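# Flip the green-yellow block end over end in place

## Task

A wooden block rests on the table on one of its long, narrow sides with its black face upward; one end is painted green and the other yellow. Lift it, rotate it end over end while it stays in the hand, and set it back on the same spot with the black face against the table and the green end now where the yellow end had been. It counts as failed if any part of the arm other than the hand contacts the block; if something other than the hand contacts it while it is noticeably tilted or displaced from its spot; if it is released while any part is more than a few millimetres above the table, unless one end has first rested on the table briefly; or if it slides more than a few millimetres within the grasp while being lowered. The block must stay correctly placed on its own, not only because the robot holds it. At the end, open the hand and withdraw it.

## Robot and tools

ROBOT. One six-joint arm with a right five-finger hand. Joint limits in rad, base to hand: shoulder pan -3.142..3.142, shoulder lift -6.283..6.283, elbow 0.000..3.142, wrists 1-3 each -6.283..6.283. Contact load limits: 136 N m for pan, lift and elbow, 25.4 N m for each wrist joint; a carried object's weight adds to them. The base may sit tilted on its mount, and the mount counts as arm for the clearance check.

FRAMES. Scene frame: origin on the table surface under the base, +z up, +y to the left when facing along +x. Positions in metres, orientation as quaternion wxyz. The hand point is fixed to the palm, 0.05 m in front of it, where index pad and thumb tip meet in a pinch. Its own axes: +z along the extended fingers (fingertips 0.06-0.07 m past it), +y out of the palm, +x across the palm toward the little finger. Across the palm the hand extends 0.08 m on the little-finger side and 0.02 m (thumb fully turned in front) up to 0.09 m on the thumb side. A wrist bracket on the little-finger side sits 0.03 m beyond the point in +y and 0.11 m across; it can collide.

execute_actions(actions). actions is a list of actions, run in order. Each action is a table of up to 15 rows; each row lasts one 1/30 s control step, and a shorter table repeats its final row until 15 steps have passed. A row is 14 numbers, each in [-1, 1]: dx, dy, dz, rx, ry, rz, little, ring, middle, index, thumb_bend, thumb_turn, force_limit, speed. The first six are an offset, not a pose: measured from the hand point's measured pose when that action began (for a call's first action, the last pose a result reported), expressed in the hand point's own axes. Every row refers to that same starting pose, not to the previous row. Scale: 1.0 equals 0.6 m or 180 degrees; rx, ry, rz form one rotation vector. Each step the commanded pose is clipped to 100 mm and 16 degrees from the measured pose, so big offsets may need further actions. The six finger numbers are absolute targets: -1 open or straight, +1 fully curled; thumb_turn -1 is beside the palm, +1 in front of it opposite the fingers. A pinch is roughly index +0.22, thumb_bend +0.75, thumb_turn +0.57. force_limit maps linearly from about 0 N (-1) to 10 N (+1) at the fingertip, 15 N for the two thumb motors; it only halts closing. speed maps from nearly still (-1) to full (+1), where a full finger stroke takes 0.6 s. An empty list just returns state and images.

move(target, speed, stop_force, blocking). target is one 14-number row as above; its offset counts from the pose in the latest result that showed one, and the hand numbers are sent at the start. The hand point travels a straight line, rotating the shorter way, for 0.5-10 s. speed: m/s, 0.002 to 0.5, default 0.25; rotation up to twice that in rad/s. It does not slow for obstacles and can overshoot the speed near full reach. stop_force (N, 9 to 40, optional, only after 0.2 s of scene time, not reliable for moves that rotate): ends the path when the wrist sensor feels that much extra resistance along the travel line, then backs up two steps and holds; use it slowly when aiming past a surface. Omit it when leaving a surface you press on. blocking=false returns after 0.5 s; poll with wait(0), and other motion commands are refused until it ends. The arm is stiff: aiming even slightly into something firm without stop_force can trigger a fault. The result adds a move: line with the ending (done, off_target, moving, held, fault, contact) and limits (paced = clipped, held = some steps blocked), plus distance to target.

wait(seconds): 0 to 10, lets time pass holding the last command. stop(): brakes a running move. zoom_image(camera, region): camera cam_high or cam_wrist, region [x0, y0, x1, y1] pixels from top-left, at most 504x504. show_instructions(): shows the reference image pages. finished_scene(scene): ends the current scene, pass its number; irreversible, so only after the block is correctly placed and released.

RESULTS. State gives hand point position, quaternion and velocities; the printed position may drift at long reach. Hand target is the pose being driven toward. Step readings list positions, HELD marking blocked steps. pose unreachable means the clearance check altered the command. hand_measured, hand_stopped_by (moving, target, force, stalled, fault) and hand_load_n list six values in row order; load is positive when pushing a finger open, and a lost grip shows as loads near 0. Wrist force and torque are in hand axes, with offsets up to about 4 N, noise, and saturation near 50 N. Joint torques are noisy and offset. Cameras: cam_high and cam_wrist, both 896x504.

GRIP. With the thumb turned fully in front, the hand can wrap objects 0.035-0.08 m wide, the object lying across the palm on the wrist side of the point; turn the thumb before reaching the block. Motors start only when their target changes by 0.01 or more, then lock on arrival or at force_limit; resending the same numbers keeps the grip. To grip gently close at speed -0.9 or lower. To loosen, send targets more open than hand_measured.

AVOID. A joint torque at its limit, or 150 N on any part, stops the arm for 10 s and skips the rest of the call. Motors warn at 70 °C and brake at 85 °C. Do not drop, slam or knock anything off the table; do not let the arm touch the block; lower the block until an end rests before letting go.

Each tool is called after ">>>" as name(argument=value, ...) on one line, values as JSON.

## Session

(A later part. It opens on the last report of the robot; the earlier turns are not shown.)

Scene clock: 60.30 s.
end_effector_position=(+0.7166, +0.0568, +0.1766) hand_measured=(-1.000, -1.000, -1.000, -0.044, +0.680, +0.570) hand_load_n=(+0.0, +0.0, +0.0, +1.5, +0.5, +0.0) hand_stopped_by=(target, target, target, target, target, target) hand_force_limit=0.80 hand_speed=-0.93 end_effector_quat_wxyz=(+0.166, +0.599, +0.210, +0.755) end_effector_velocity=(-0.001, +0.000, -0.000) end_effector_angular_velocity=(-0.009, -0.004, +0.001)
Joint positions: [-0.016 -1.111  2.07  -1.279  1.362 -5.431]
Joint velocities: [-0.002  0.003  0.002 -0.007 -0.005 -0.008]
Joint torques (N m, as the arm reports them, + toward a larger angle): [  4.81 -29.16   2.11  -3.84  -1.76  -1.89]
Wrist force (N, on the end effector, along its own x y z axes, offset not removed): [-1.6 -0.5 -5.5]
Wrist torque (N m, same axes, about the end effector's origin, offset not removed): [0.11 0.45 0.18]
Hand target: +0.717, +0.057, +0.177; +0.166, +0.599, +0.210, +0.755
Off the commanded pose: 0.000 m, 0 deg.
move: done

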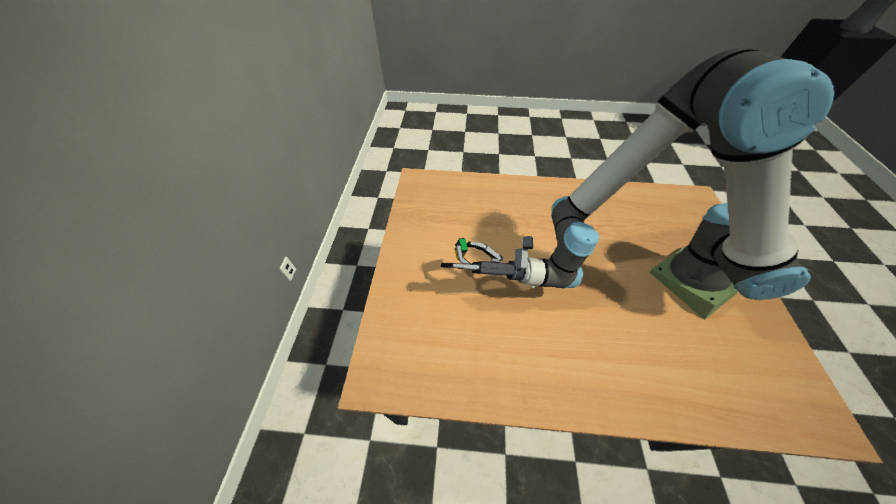

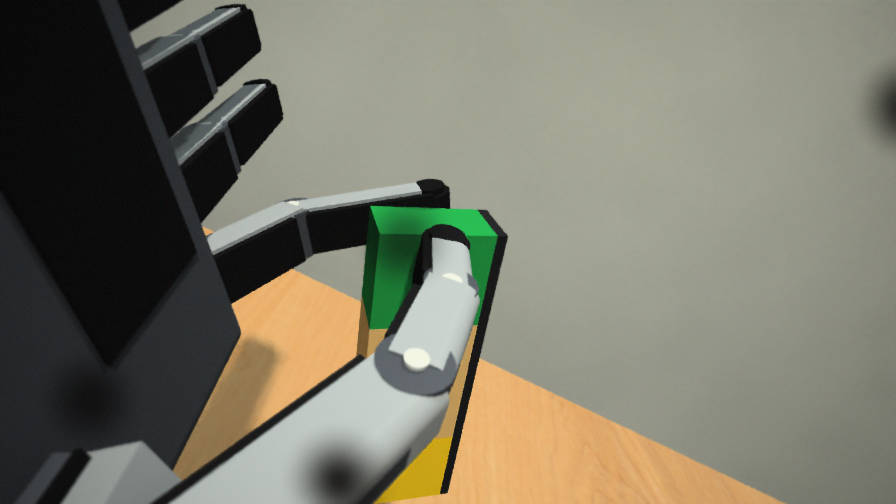

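>>> move(target=[0,0,0,0,0.03,-0.083,-1,-1,-1,-0.043,0.68,0.57,0.8,-0.93], speed=0.1)

>>> execute_actions(actions=[[[0,0,0,0,0,0,-1,-1,-1,0.35,0.68,0.57,1,-0.9]],[[0,0,0,0,0,0,-1,-1,-1,0.35,0.68,0.57,1,-0.9]]])

Scene clock: 64.97 s.
end_effector_position=(+0.7165, +0.0568, +0.1765) hand_measured=(-1.000, -1.000, -1.000, -0.044, +0.680, +0.570) hand_load_n=(+0.0, +0.0, +0.0, +1.5, +0.5, +0.0) hand_stopped_by=(target, target, target, target, target, target) hand_force_limit=0.80 hand_speed=-0.93 end_effector_quat_wxyz=(+0.252, +0.531, +0.293, +0.754) end_effector_velocity=(+0.000, -0.000, +0.000) end_effector_angular_velocity=(-0.009, -0.005, -0.001)
Joint positions: [-0.068 -1.039  2.077 -1.428  1.244 -5.655]
Joint velocities: [-0.002  0.003 -0.    -0.005 -0.005 -0.007]
Joint torques (N m, as the arm reports them, + toward a larger angle): [  1.97 -29.69 -24.08  -4.05  -2.39  -1.63]
Wrist force (N, on the end effector, along its own x y z axes, offset not removed): [-0.6 -1.3 -3.9]
Wrist torque (N m, same axes, about the end effector's origin, offset not removed): [-0.04 0.41 0.23]
Hand target: +0.717, +0.057, +0.177; +0.252, +0.530, +0.294, +0.754
Off the commanded pose: 0.000 m, 0 deg.
move: done

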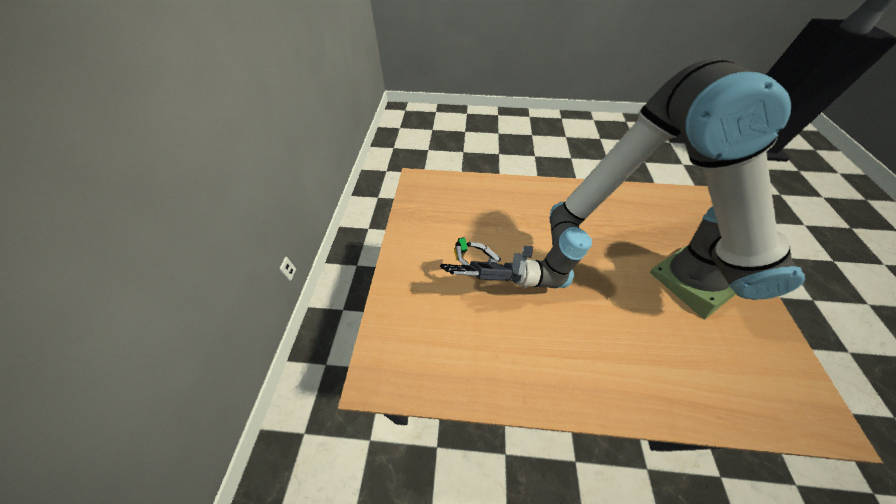

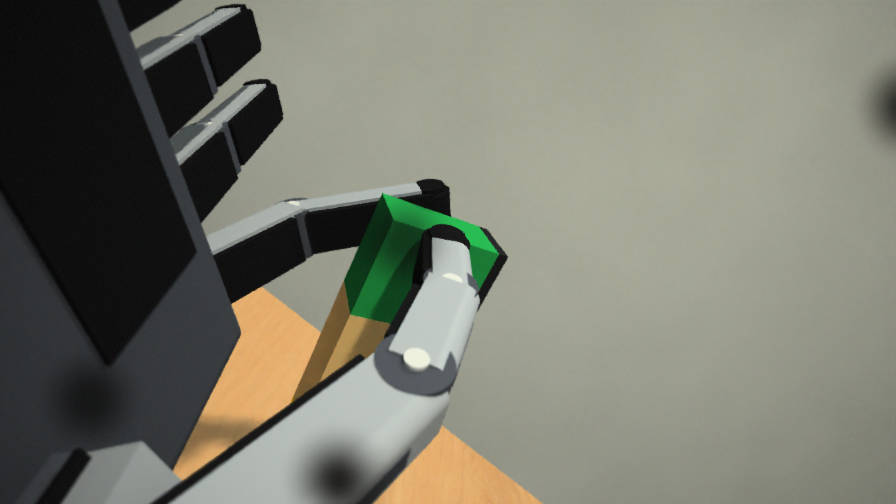

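Scene clock: 65.97 s.
end_effector_position=(+0.7166, +0.0567, +0.1765) hand_measured=(-1.000, -1.000, -1.000, -0.020, +0.678, +0.570) hand_load_n=(+0.0, +0.0, +0.0, +9.5, +3.0, +0.5) hand_stopped_by=(target, target, target, force, target, target) hand_force_limit=1.00 hand_speed=-0.90 end_effector_quat_wxyz=(+0.252, +0.531, +0.293, +0.754) end_effector_velocity=(-0.000, +0.000, -0.000) end_effector_angular_velocity=(+0.001, +0.000, +0.001)
Joint positions: [-0.068 -1.039  2.077 -1.429  1.244 -5.655]
Joint velocities: [ 0.    -0.     0.001 -0.    -0.     0.001]
Joint torques (N m, as the arm reports them, + toward a larger angle): [ 11.54 -46.42 -13.54  -0.26   0.55   1.35]
Wrist force (N, on the end effector, along its own x y z axes, offset not removed): [2.5 -0.2 -2.7]
Wrist torque (N m, same axes, about the end effector's origin, offset not removed): [0.01 -0.12 0.42]
Hand target: +0.717, +0.057, +0.177; +0.252, +0.531, +0.293, +0.754
Off the commanded pose: 0.000 m, 0 deg.
Step readings (end_effector_position; steps 1 to 15: 1st action; 16 to 30: 2nd action):
0: (+0.7165, +0.0568, +0.1765)
1: (+0.7166, +0.0568, +0.1766)
2: (+0.7166, +0.0568, +0.1766)
4: (+0.7166, +0.0568, +0.1766)
8: (+0.7166, +0.0568, +0.1766)
15: (+0.7166, +0.0568, +0.1765)
16: (+0.7166, +0.0568, +0.1765)
17: (+0.7166, +0.0567, +0.1765)
19: (+0.7166, +0.0567, +0.1765)
23: (+0.7166, +0.0567, +0.1765)
30: end_effector_position above

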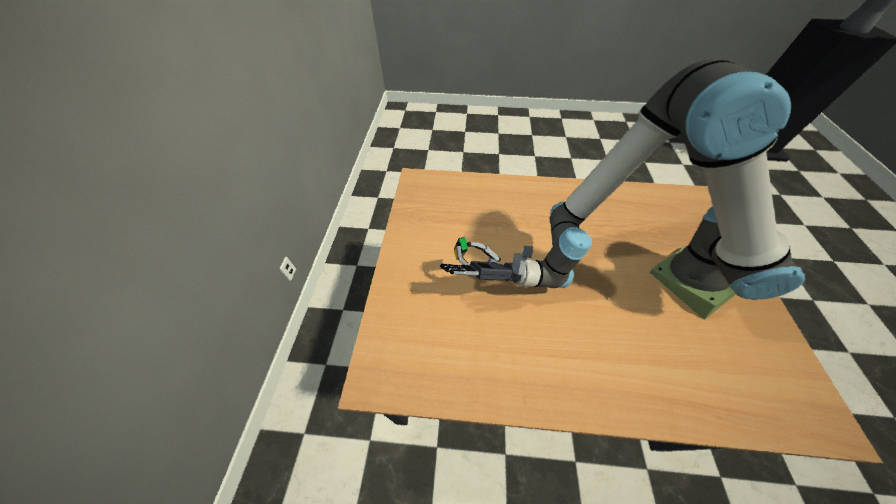

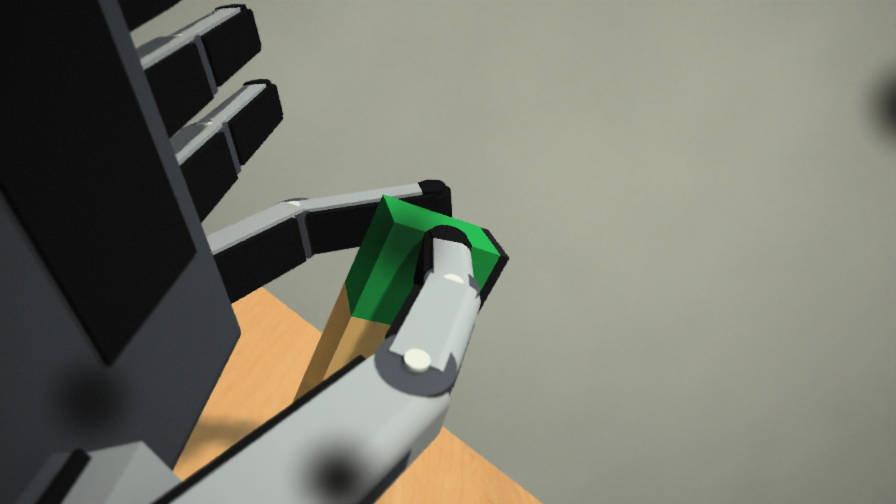

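>>> move(target=[0,0,0,0,-0.208,0.573,-1,-1,-1,0.35,0.68,0.57,1,-0.9], speed=0.25)

>>> move(target=[-0.014,0.262,0.095,0,0,0,-1,-1,-1,0.35,0.68,0.57,1,-0.9], speed=0.1)

>>> zoom_image(camera="cam_high", region=[410,210,530,300])

Scene clock: 73.33 s.
end_effector_position=(+0.7168, +0.0569, +0.1764) hand_measured=(-1.000, -1.000, -1.000, -0.020, +0.678, +0.570) hand_load_n=(+0.0, +0.0, +0.0, +9.5, +3.5, +0.5) hand_stopped_by=(target, target, target, force, target, target) hand_force_limit=1.00 hand_speed=-0.90 end_effector_quat_wxyz=(-0.352, +0.741, -0.309, +0.480) end_effector_velocity=(+0.001, -0.000, +0.000) end_effector_angular_velocity=(+0.008, +0.002, +0.001)
Joint positions: [-0.111 -1.34   1.714 -0.173  1.263 -3.986]
Joint velocities: [-0.003  0.001 -0.004  0.004 -0.006  0.007]
Joint torques (N m, as the arm reports them, + toward a larger angle): [  3.64 -30.66 -28.29   1.82  -2.23   1.73]
Wrist force (N, on the end effector, along its own x y z axes, offset not removed): [1.3 2.6 -0.6]
Wrist torque (N m, same axes, about the end effector's origin, offset not removed): [0.24 -0.19 0.40]
Hand target: +0.717, +0.057, +0.176; -0.352, +0.741, -0.309, +0.480
Off the commanded pose: 0.000 m, 0 deg.
move: done

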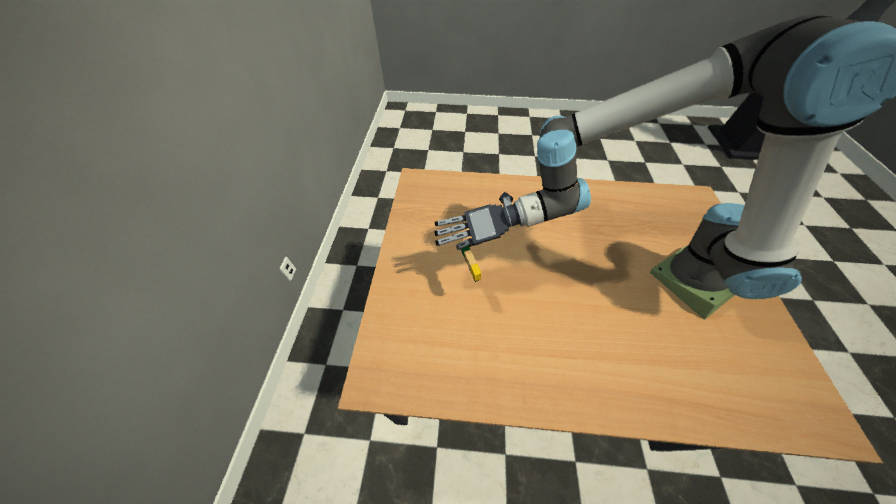

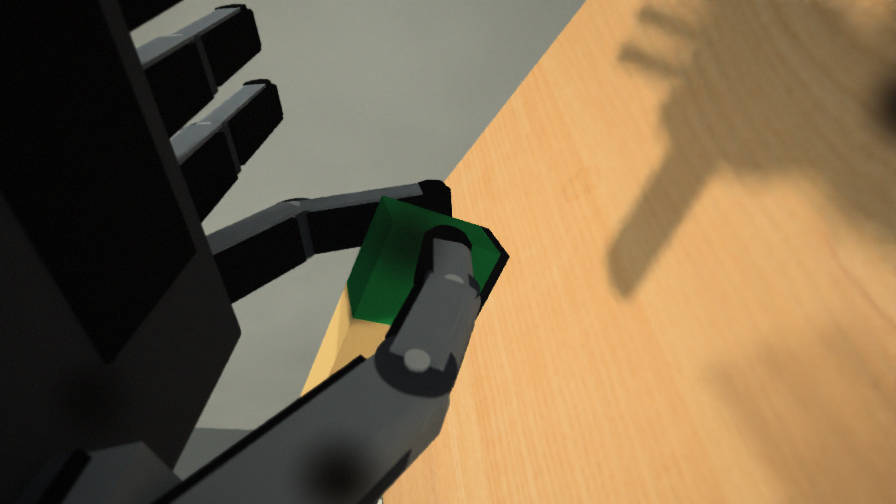

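Scene clock: 75.47 s.
end_effector_position=(+0.7479, -0.0117, +0.0271) hand_measured=(-1.000, -1.000, -1.000, -0.020, +0.678, +0.570) hand_load_n=(+0.0, +0.0, +0.0, +9.5, +3.5, +0.5) hand_stopped_by=(target, target, target, force, target, target) hand_force_limit=1.00 hand_speed=-0.90 end_effector_quat_wxyz=(-0.352, +0.742, -0.309, +0.480) end_effector_velocity=(+0.001, -0.001, -0.001) end_effector_angular_velocity=(-0.001, -0.001, +0.000)
Joint positions: [-0.29  -1.09   1.724 -0.418  1.088 -4.027]
Joint velocities: [-0.001  0.003 -0.001 -0.003 -0.002 -0.001]
Joint torques (N m, as the arm reports them, + toward a larger angle): [  3.43 -36.65 -26.35  -2.65  -2.27  -1.6 ]
Wrist force (N, on the end effector, along its own x y z axes, offset not removed): [0.1 0.1 -1.4]
Wrist torque (N m, same axes, about the end effector's origin, offset not removed): [0.04 0.23 0.39]
Hand target: +0.748, -0.012, +0.027; -0.352, +0.742, -0.309, +0.480
Off the commanded pose: 0.000 m, 0 deg.
move: done

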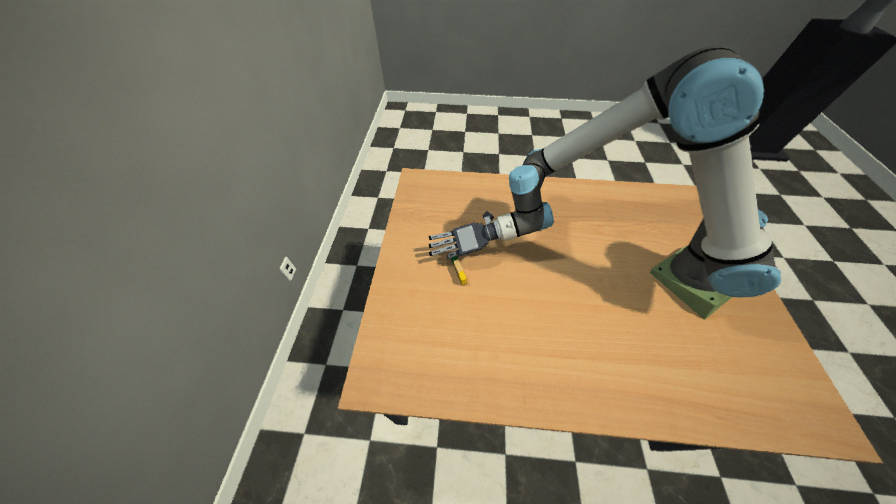

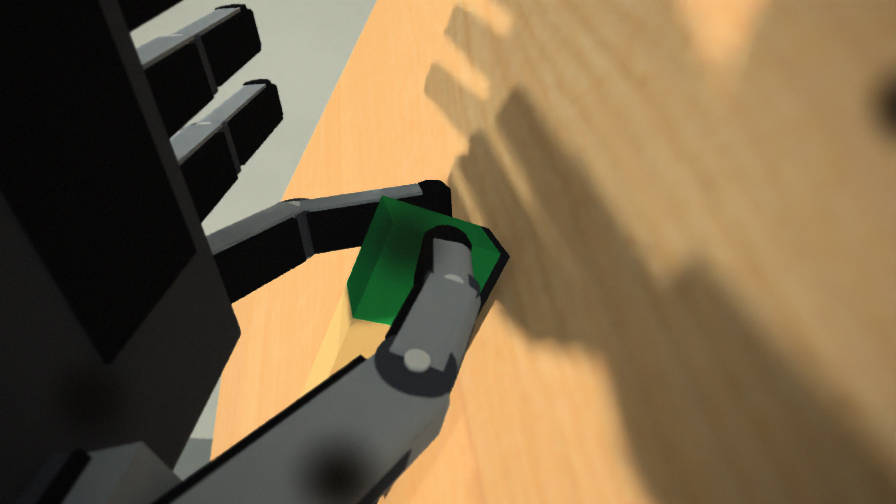

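Region (410, 210, 530, 300) of cam_high's 896x504 image, scaled by 4.200, with more detail than that image has; it fills the top 378 rows of this view, and the rest is white.

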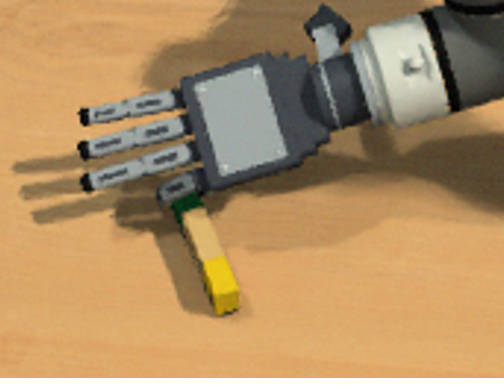

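>>> move(target=[0,0,0,0,-0.007,0.019,-1,-1,-1,0.35,0.68,0.57,1,-0.9], speed=0.05)

>>> move(target=[-0.009,0.0168,0.006,0,0,0,-1,-1,-1,0.35,0.68,0.57,1,-0.9], speed=0.004, stop_force=9)

>>> zoom_image(camera="cam_high", region=[410,210,530,300])

Scene clock: 82.20 s.
end_effector_position=(+0.7479, -0.0117, +0.0271) hand_measured=(-1.000, -1.000, -1.000, -0.020, +0.678, +0.570) hand_load_n=(+0.0, +0.0, +0.0, +9.5, +3.5, +0.5) hand_stopped_by=(target, target, target, force, target, target) hand_force_limit=1.00 hand_speed=-0.90 end_effector_quat_wxyz=(-0.369, +0.737, -0.327, +0.462) end_effector_velocity=(+0.000, -0.000, +0.000) end_effector_angular_velocity=(+0.010, +0.005, +0.001)
Joint positions: [-0.302 -1.085  1.704 -0.382  1.062 -3.98 ]
Joint velocities: [-0.002  0.001 -0.005  0.008 -0.005  0.008]
Joint torques (N m, as the arm reports them, + toward a larger angle): [  0.12 -34.9  -26.85   1.7   -2.11   1.86]
Wrist force (N, on the end effector, along its own x y z axes, offset not removed): [4.5 1.7 0.3]
Wrist torque (N m, same axes, about the end effector's origin, offset not removed): [0.16 -0.56 0.61]
Hand target: +0.748, -0.012, +0.027; -0.370, +0.737, -0.327, +0.461
Off the commanded pose: 0.000 m, 0 deg.
move: done

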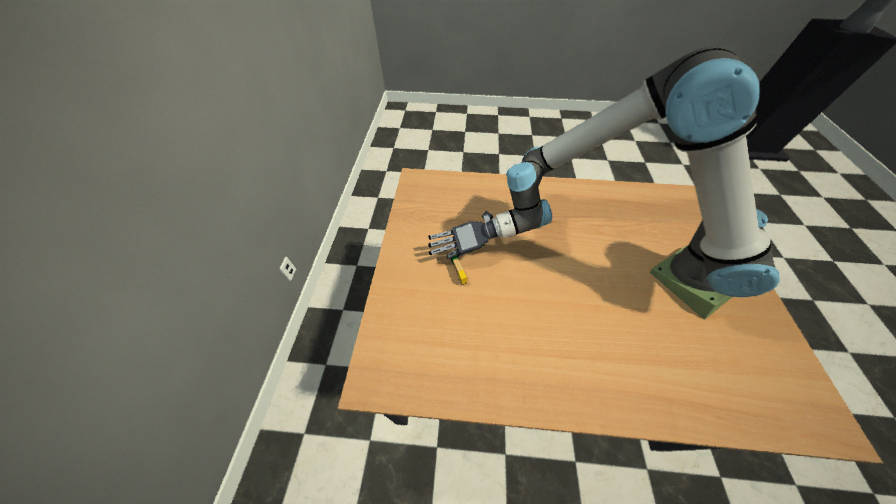

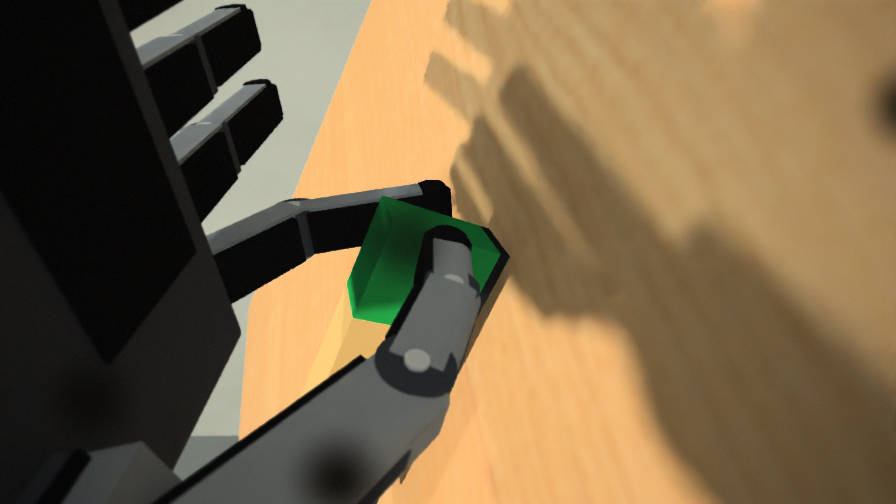

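Scene clock: 83.70 s.
end_effector_position=(+0.7480, -0.0117, +0.0225) hand_measured=(-1.000, -1.000, -1.000, -0.020, +0.680, +0.570) hand_load_n=(+0.0, +0.0, +0.0, +10.5, +1.5, +0.0) hand_stopped_by=(target, target, target, force, target, target) hand_force_limit=1.00 hand_speed=-0.90 end_effector_quat_wxyz=(-0.369, +0.737, -0.327, +0.462) end_effector_velocity=(-0.001, +0.000, +0.001) end_effector_angular_velocity=(+0.001, +0.002, +0.001)
Joint positions: [-0.304 -1.078  1.705 -0.391  1.061 -3.98 ]
Joint velocities: [ 0.    -0.003 -0.     0.005 -0.     0.   ]
Joint torques (N m, as the arm reports them, + toward a larger angle): [  6.1  -49.85  -5.35   2.51   0.13  -1.51]
Wrist force (N, on the end effector, along its own x y z axes, offset not removed): [-1.8 -7.3 -5.2]
Wrist torque (N m, same axes, about the end effector's origin, offset not removed): [-0.13 0.60 -0.15]
Hand target: +0.748, -0.012, +0.023; -0.369, +0.737, -0.327, +0.462
Off the commanded pose: 0.007 m, 0 deg.
move: contact

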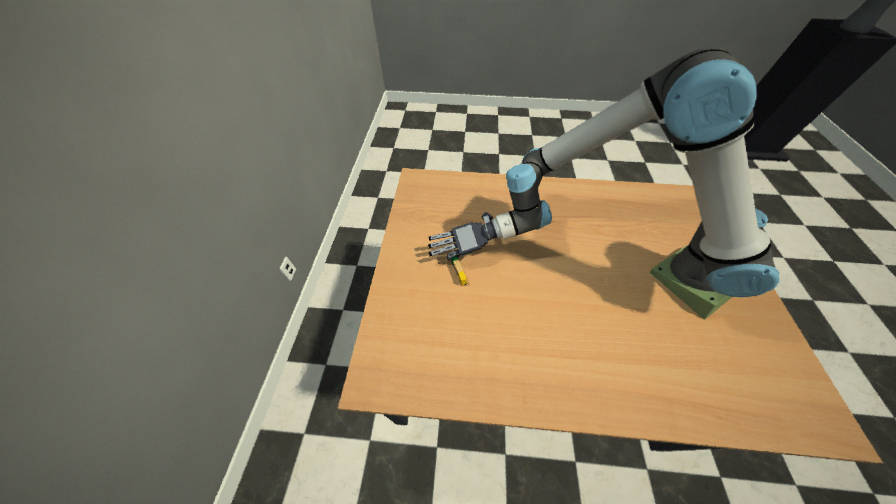

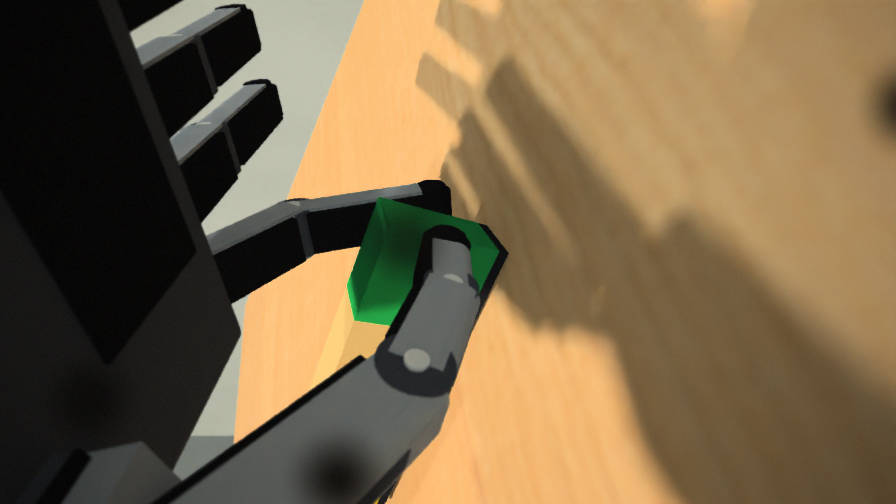

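Region (410, 210, 530, 300) of cam_high's 896x504 image, scaled by 4.200, with more detail than that image has; it fills the top 378 rows of this view, and the rest is white.

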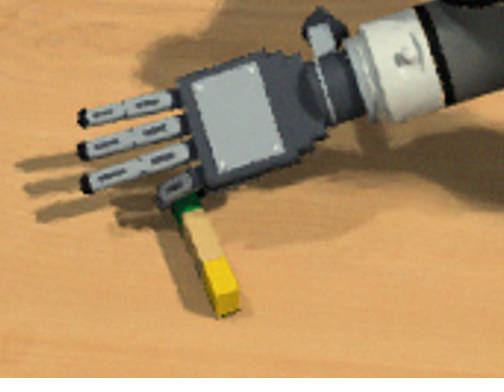

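Green end touched and the block rotated yellow-down to flat. Release.

>>> execute_actions(actions=[[[0,0,0,0,0,0,-1,-1,-1,-0.35,0.55,0.57,1,-0.75]],[[0,0,0,0,0,0,-1,-1,-1,-0.35,0.55,0.57,1,-0.75]]])

>>> move(target=[0.09,-0.168,-0.06,0,0,0,-1,-1,-1,-0.35,0.55,0.57,1,-0.75], speed=0.1)

Scene clock: 88.03 s.
end_effector_position=(+0.7480, -0.0117, +0.0226) hand_measured=(-1.000, -1.000, -1.000, -0.350, +0.550, +0.570) hand_load_n=(+0.0, +0.0, +0.0, +0.0, +0.0, +0.0) hand_stopped_by=(target, target, target, target, target, target) hand_force_limit=1.00 hand_speed=-0.75 end_effector_quat_wxyz=(-0.369, +0.737, -0.327, +0.462) end_effector_velocity=(-0.000, +0.001, -0.000) end_effector_angular_velocity=(-0.002, -0.000, +0.002)
Joint positions: [-0.303 -1.078  1.705 -0.391  1.061 -3.98 ]
Joint velocities: [ 0.001  0.     0.     0.    -0.    -0.002]
Joint torques (N m, as the arm reports them, + toward a larger angle): [  5.06 -36.68  -0.82  -2.33  -1.94   0.57]
Wrist force (N, on the end effector, along its own x y z axes, offset not removed): [0.6 1.1 -5.0]
Wrist torque (N m, same axes, about the end effector's origin, offset not removed): [0.32 0.25 0.30]
Hand target: +0.748, -0.012, +0.023; -0.369, +0.737, -0.327, +0.462
Off the commanded pose: 0.000 m, 0 deg.
Step readings (end_effector_position; steps 1 to 15: 1st action; 16 to 30: 2nd action):
0: (+0.7480, -0.0117, +0.0228)
1: (+0.7480, -0.0117, +0.0228)
2: (+0.7480, -0.0117, +0.0228)
4: (+0.7480, -0.0117, +0.0228)
8: (+0.7480, -0.0117, +0.0227)
15: (+0.7480, -0.0117, +0.0226)
16: (+0.7480, -0.0117, +0.0226)
17: (+0.7480, -0.0117, +0.0226)
19: (+0.7480, -0.0117, +0.0226)
23: (+0.7480, -0.0117, +0.0226)
30: end_effector_position above

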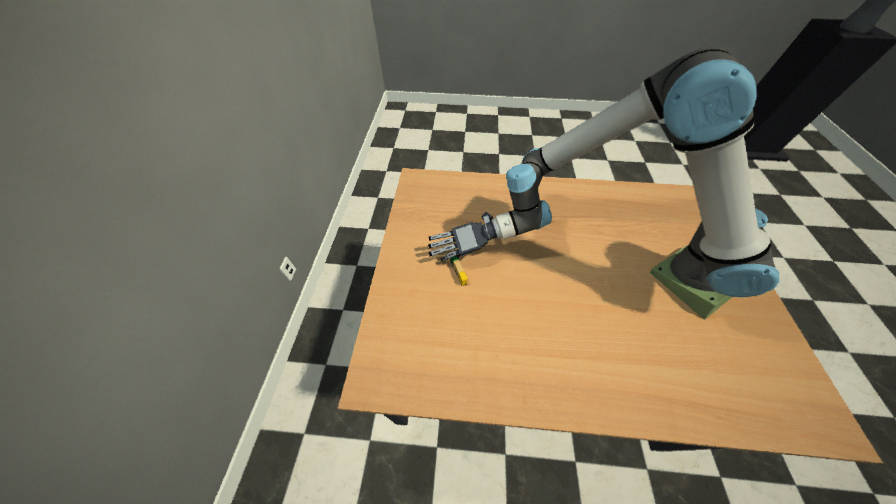

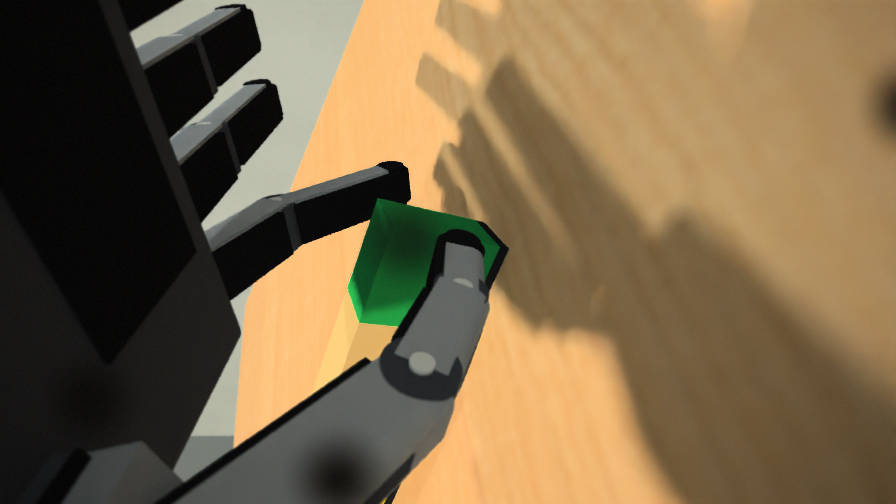

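Scene clock: 89.70 s.
end_effector_position=(+0.7485, -0.0131, +0.1423) hand_measured=(-1.000, -1.000, -1.000, -0.350, +0.550, +0.570) hand_load_n=(+0.0, +0.0, +0.0, +0.0, +0.0, +0.0) hand_stopped_by=(target, target, target, target, target, target) hand_force_limit=1.00 hand_speed=-0.75 end_effector_quat_wxyz=(-0.369, +0.737, -0.327, +0.462) end_effector_velocity=(+0.000, +0.000, +0.002) end_effector_angular_velocity=(+0.001, +0.001, -0.001)
Joint positions: [-0.269 -1.25   1.623 -0.141  1.094 -3.971]
Joint velocities: [ 0.001 -0.002 -0.002  0.004  0.001  0.002]
Joint torques (N m, as the arm reports them, + toward a larger angle): [ 15.82 -52.09 -29.78   1.7    0.86   1.42]
Wrist force (N, on the end effector, along its own x y z axes, offset not removed): [-0.7 -0.8 -3.4]
Wrist torque (N m, same axes, about the end effector's origin, offset not removed): [-0.02 0.60 0.27]
Hand target: +0.749, -0.013, +0.142; -0.369, +0.737, -0.327, +0.462
Off the commanded pose: 0.000 m, 0 deg.
move: done

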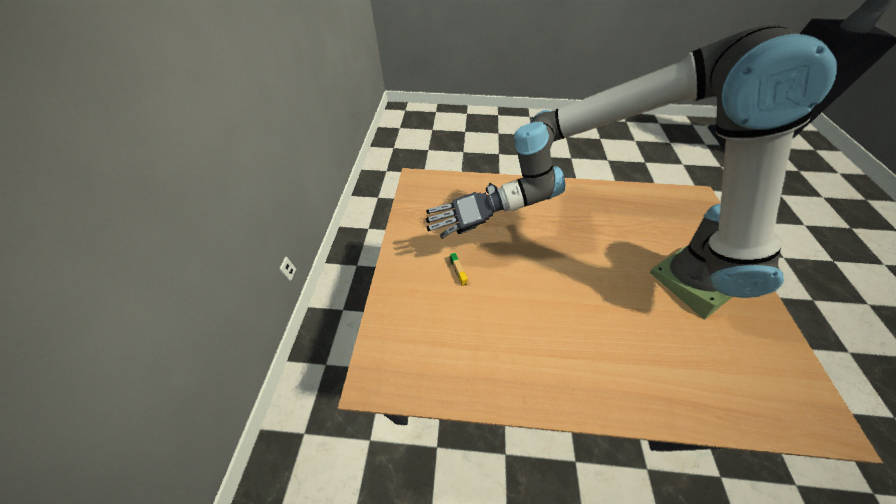

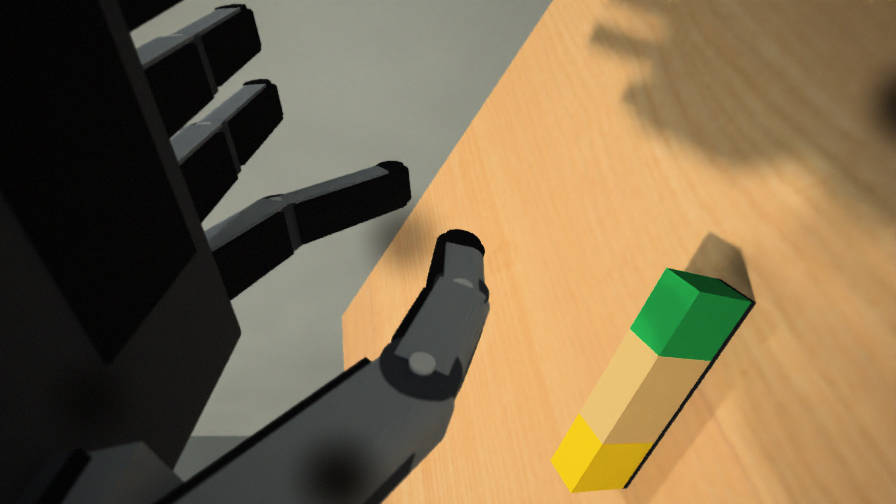

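>>> finished_scene(scene=2)

The scene is finished: the task was done.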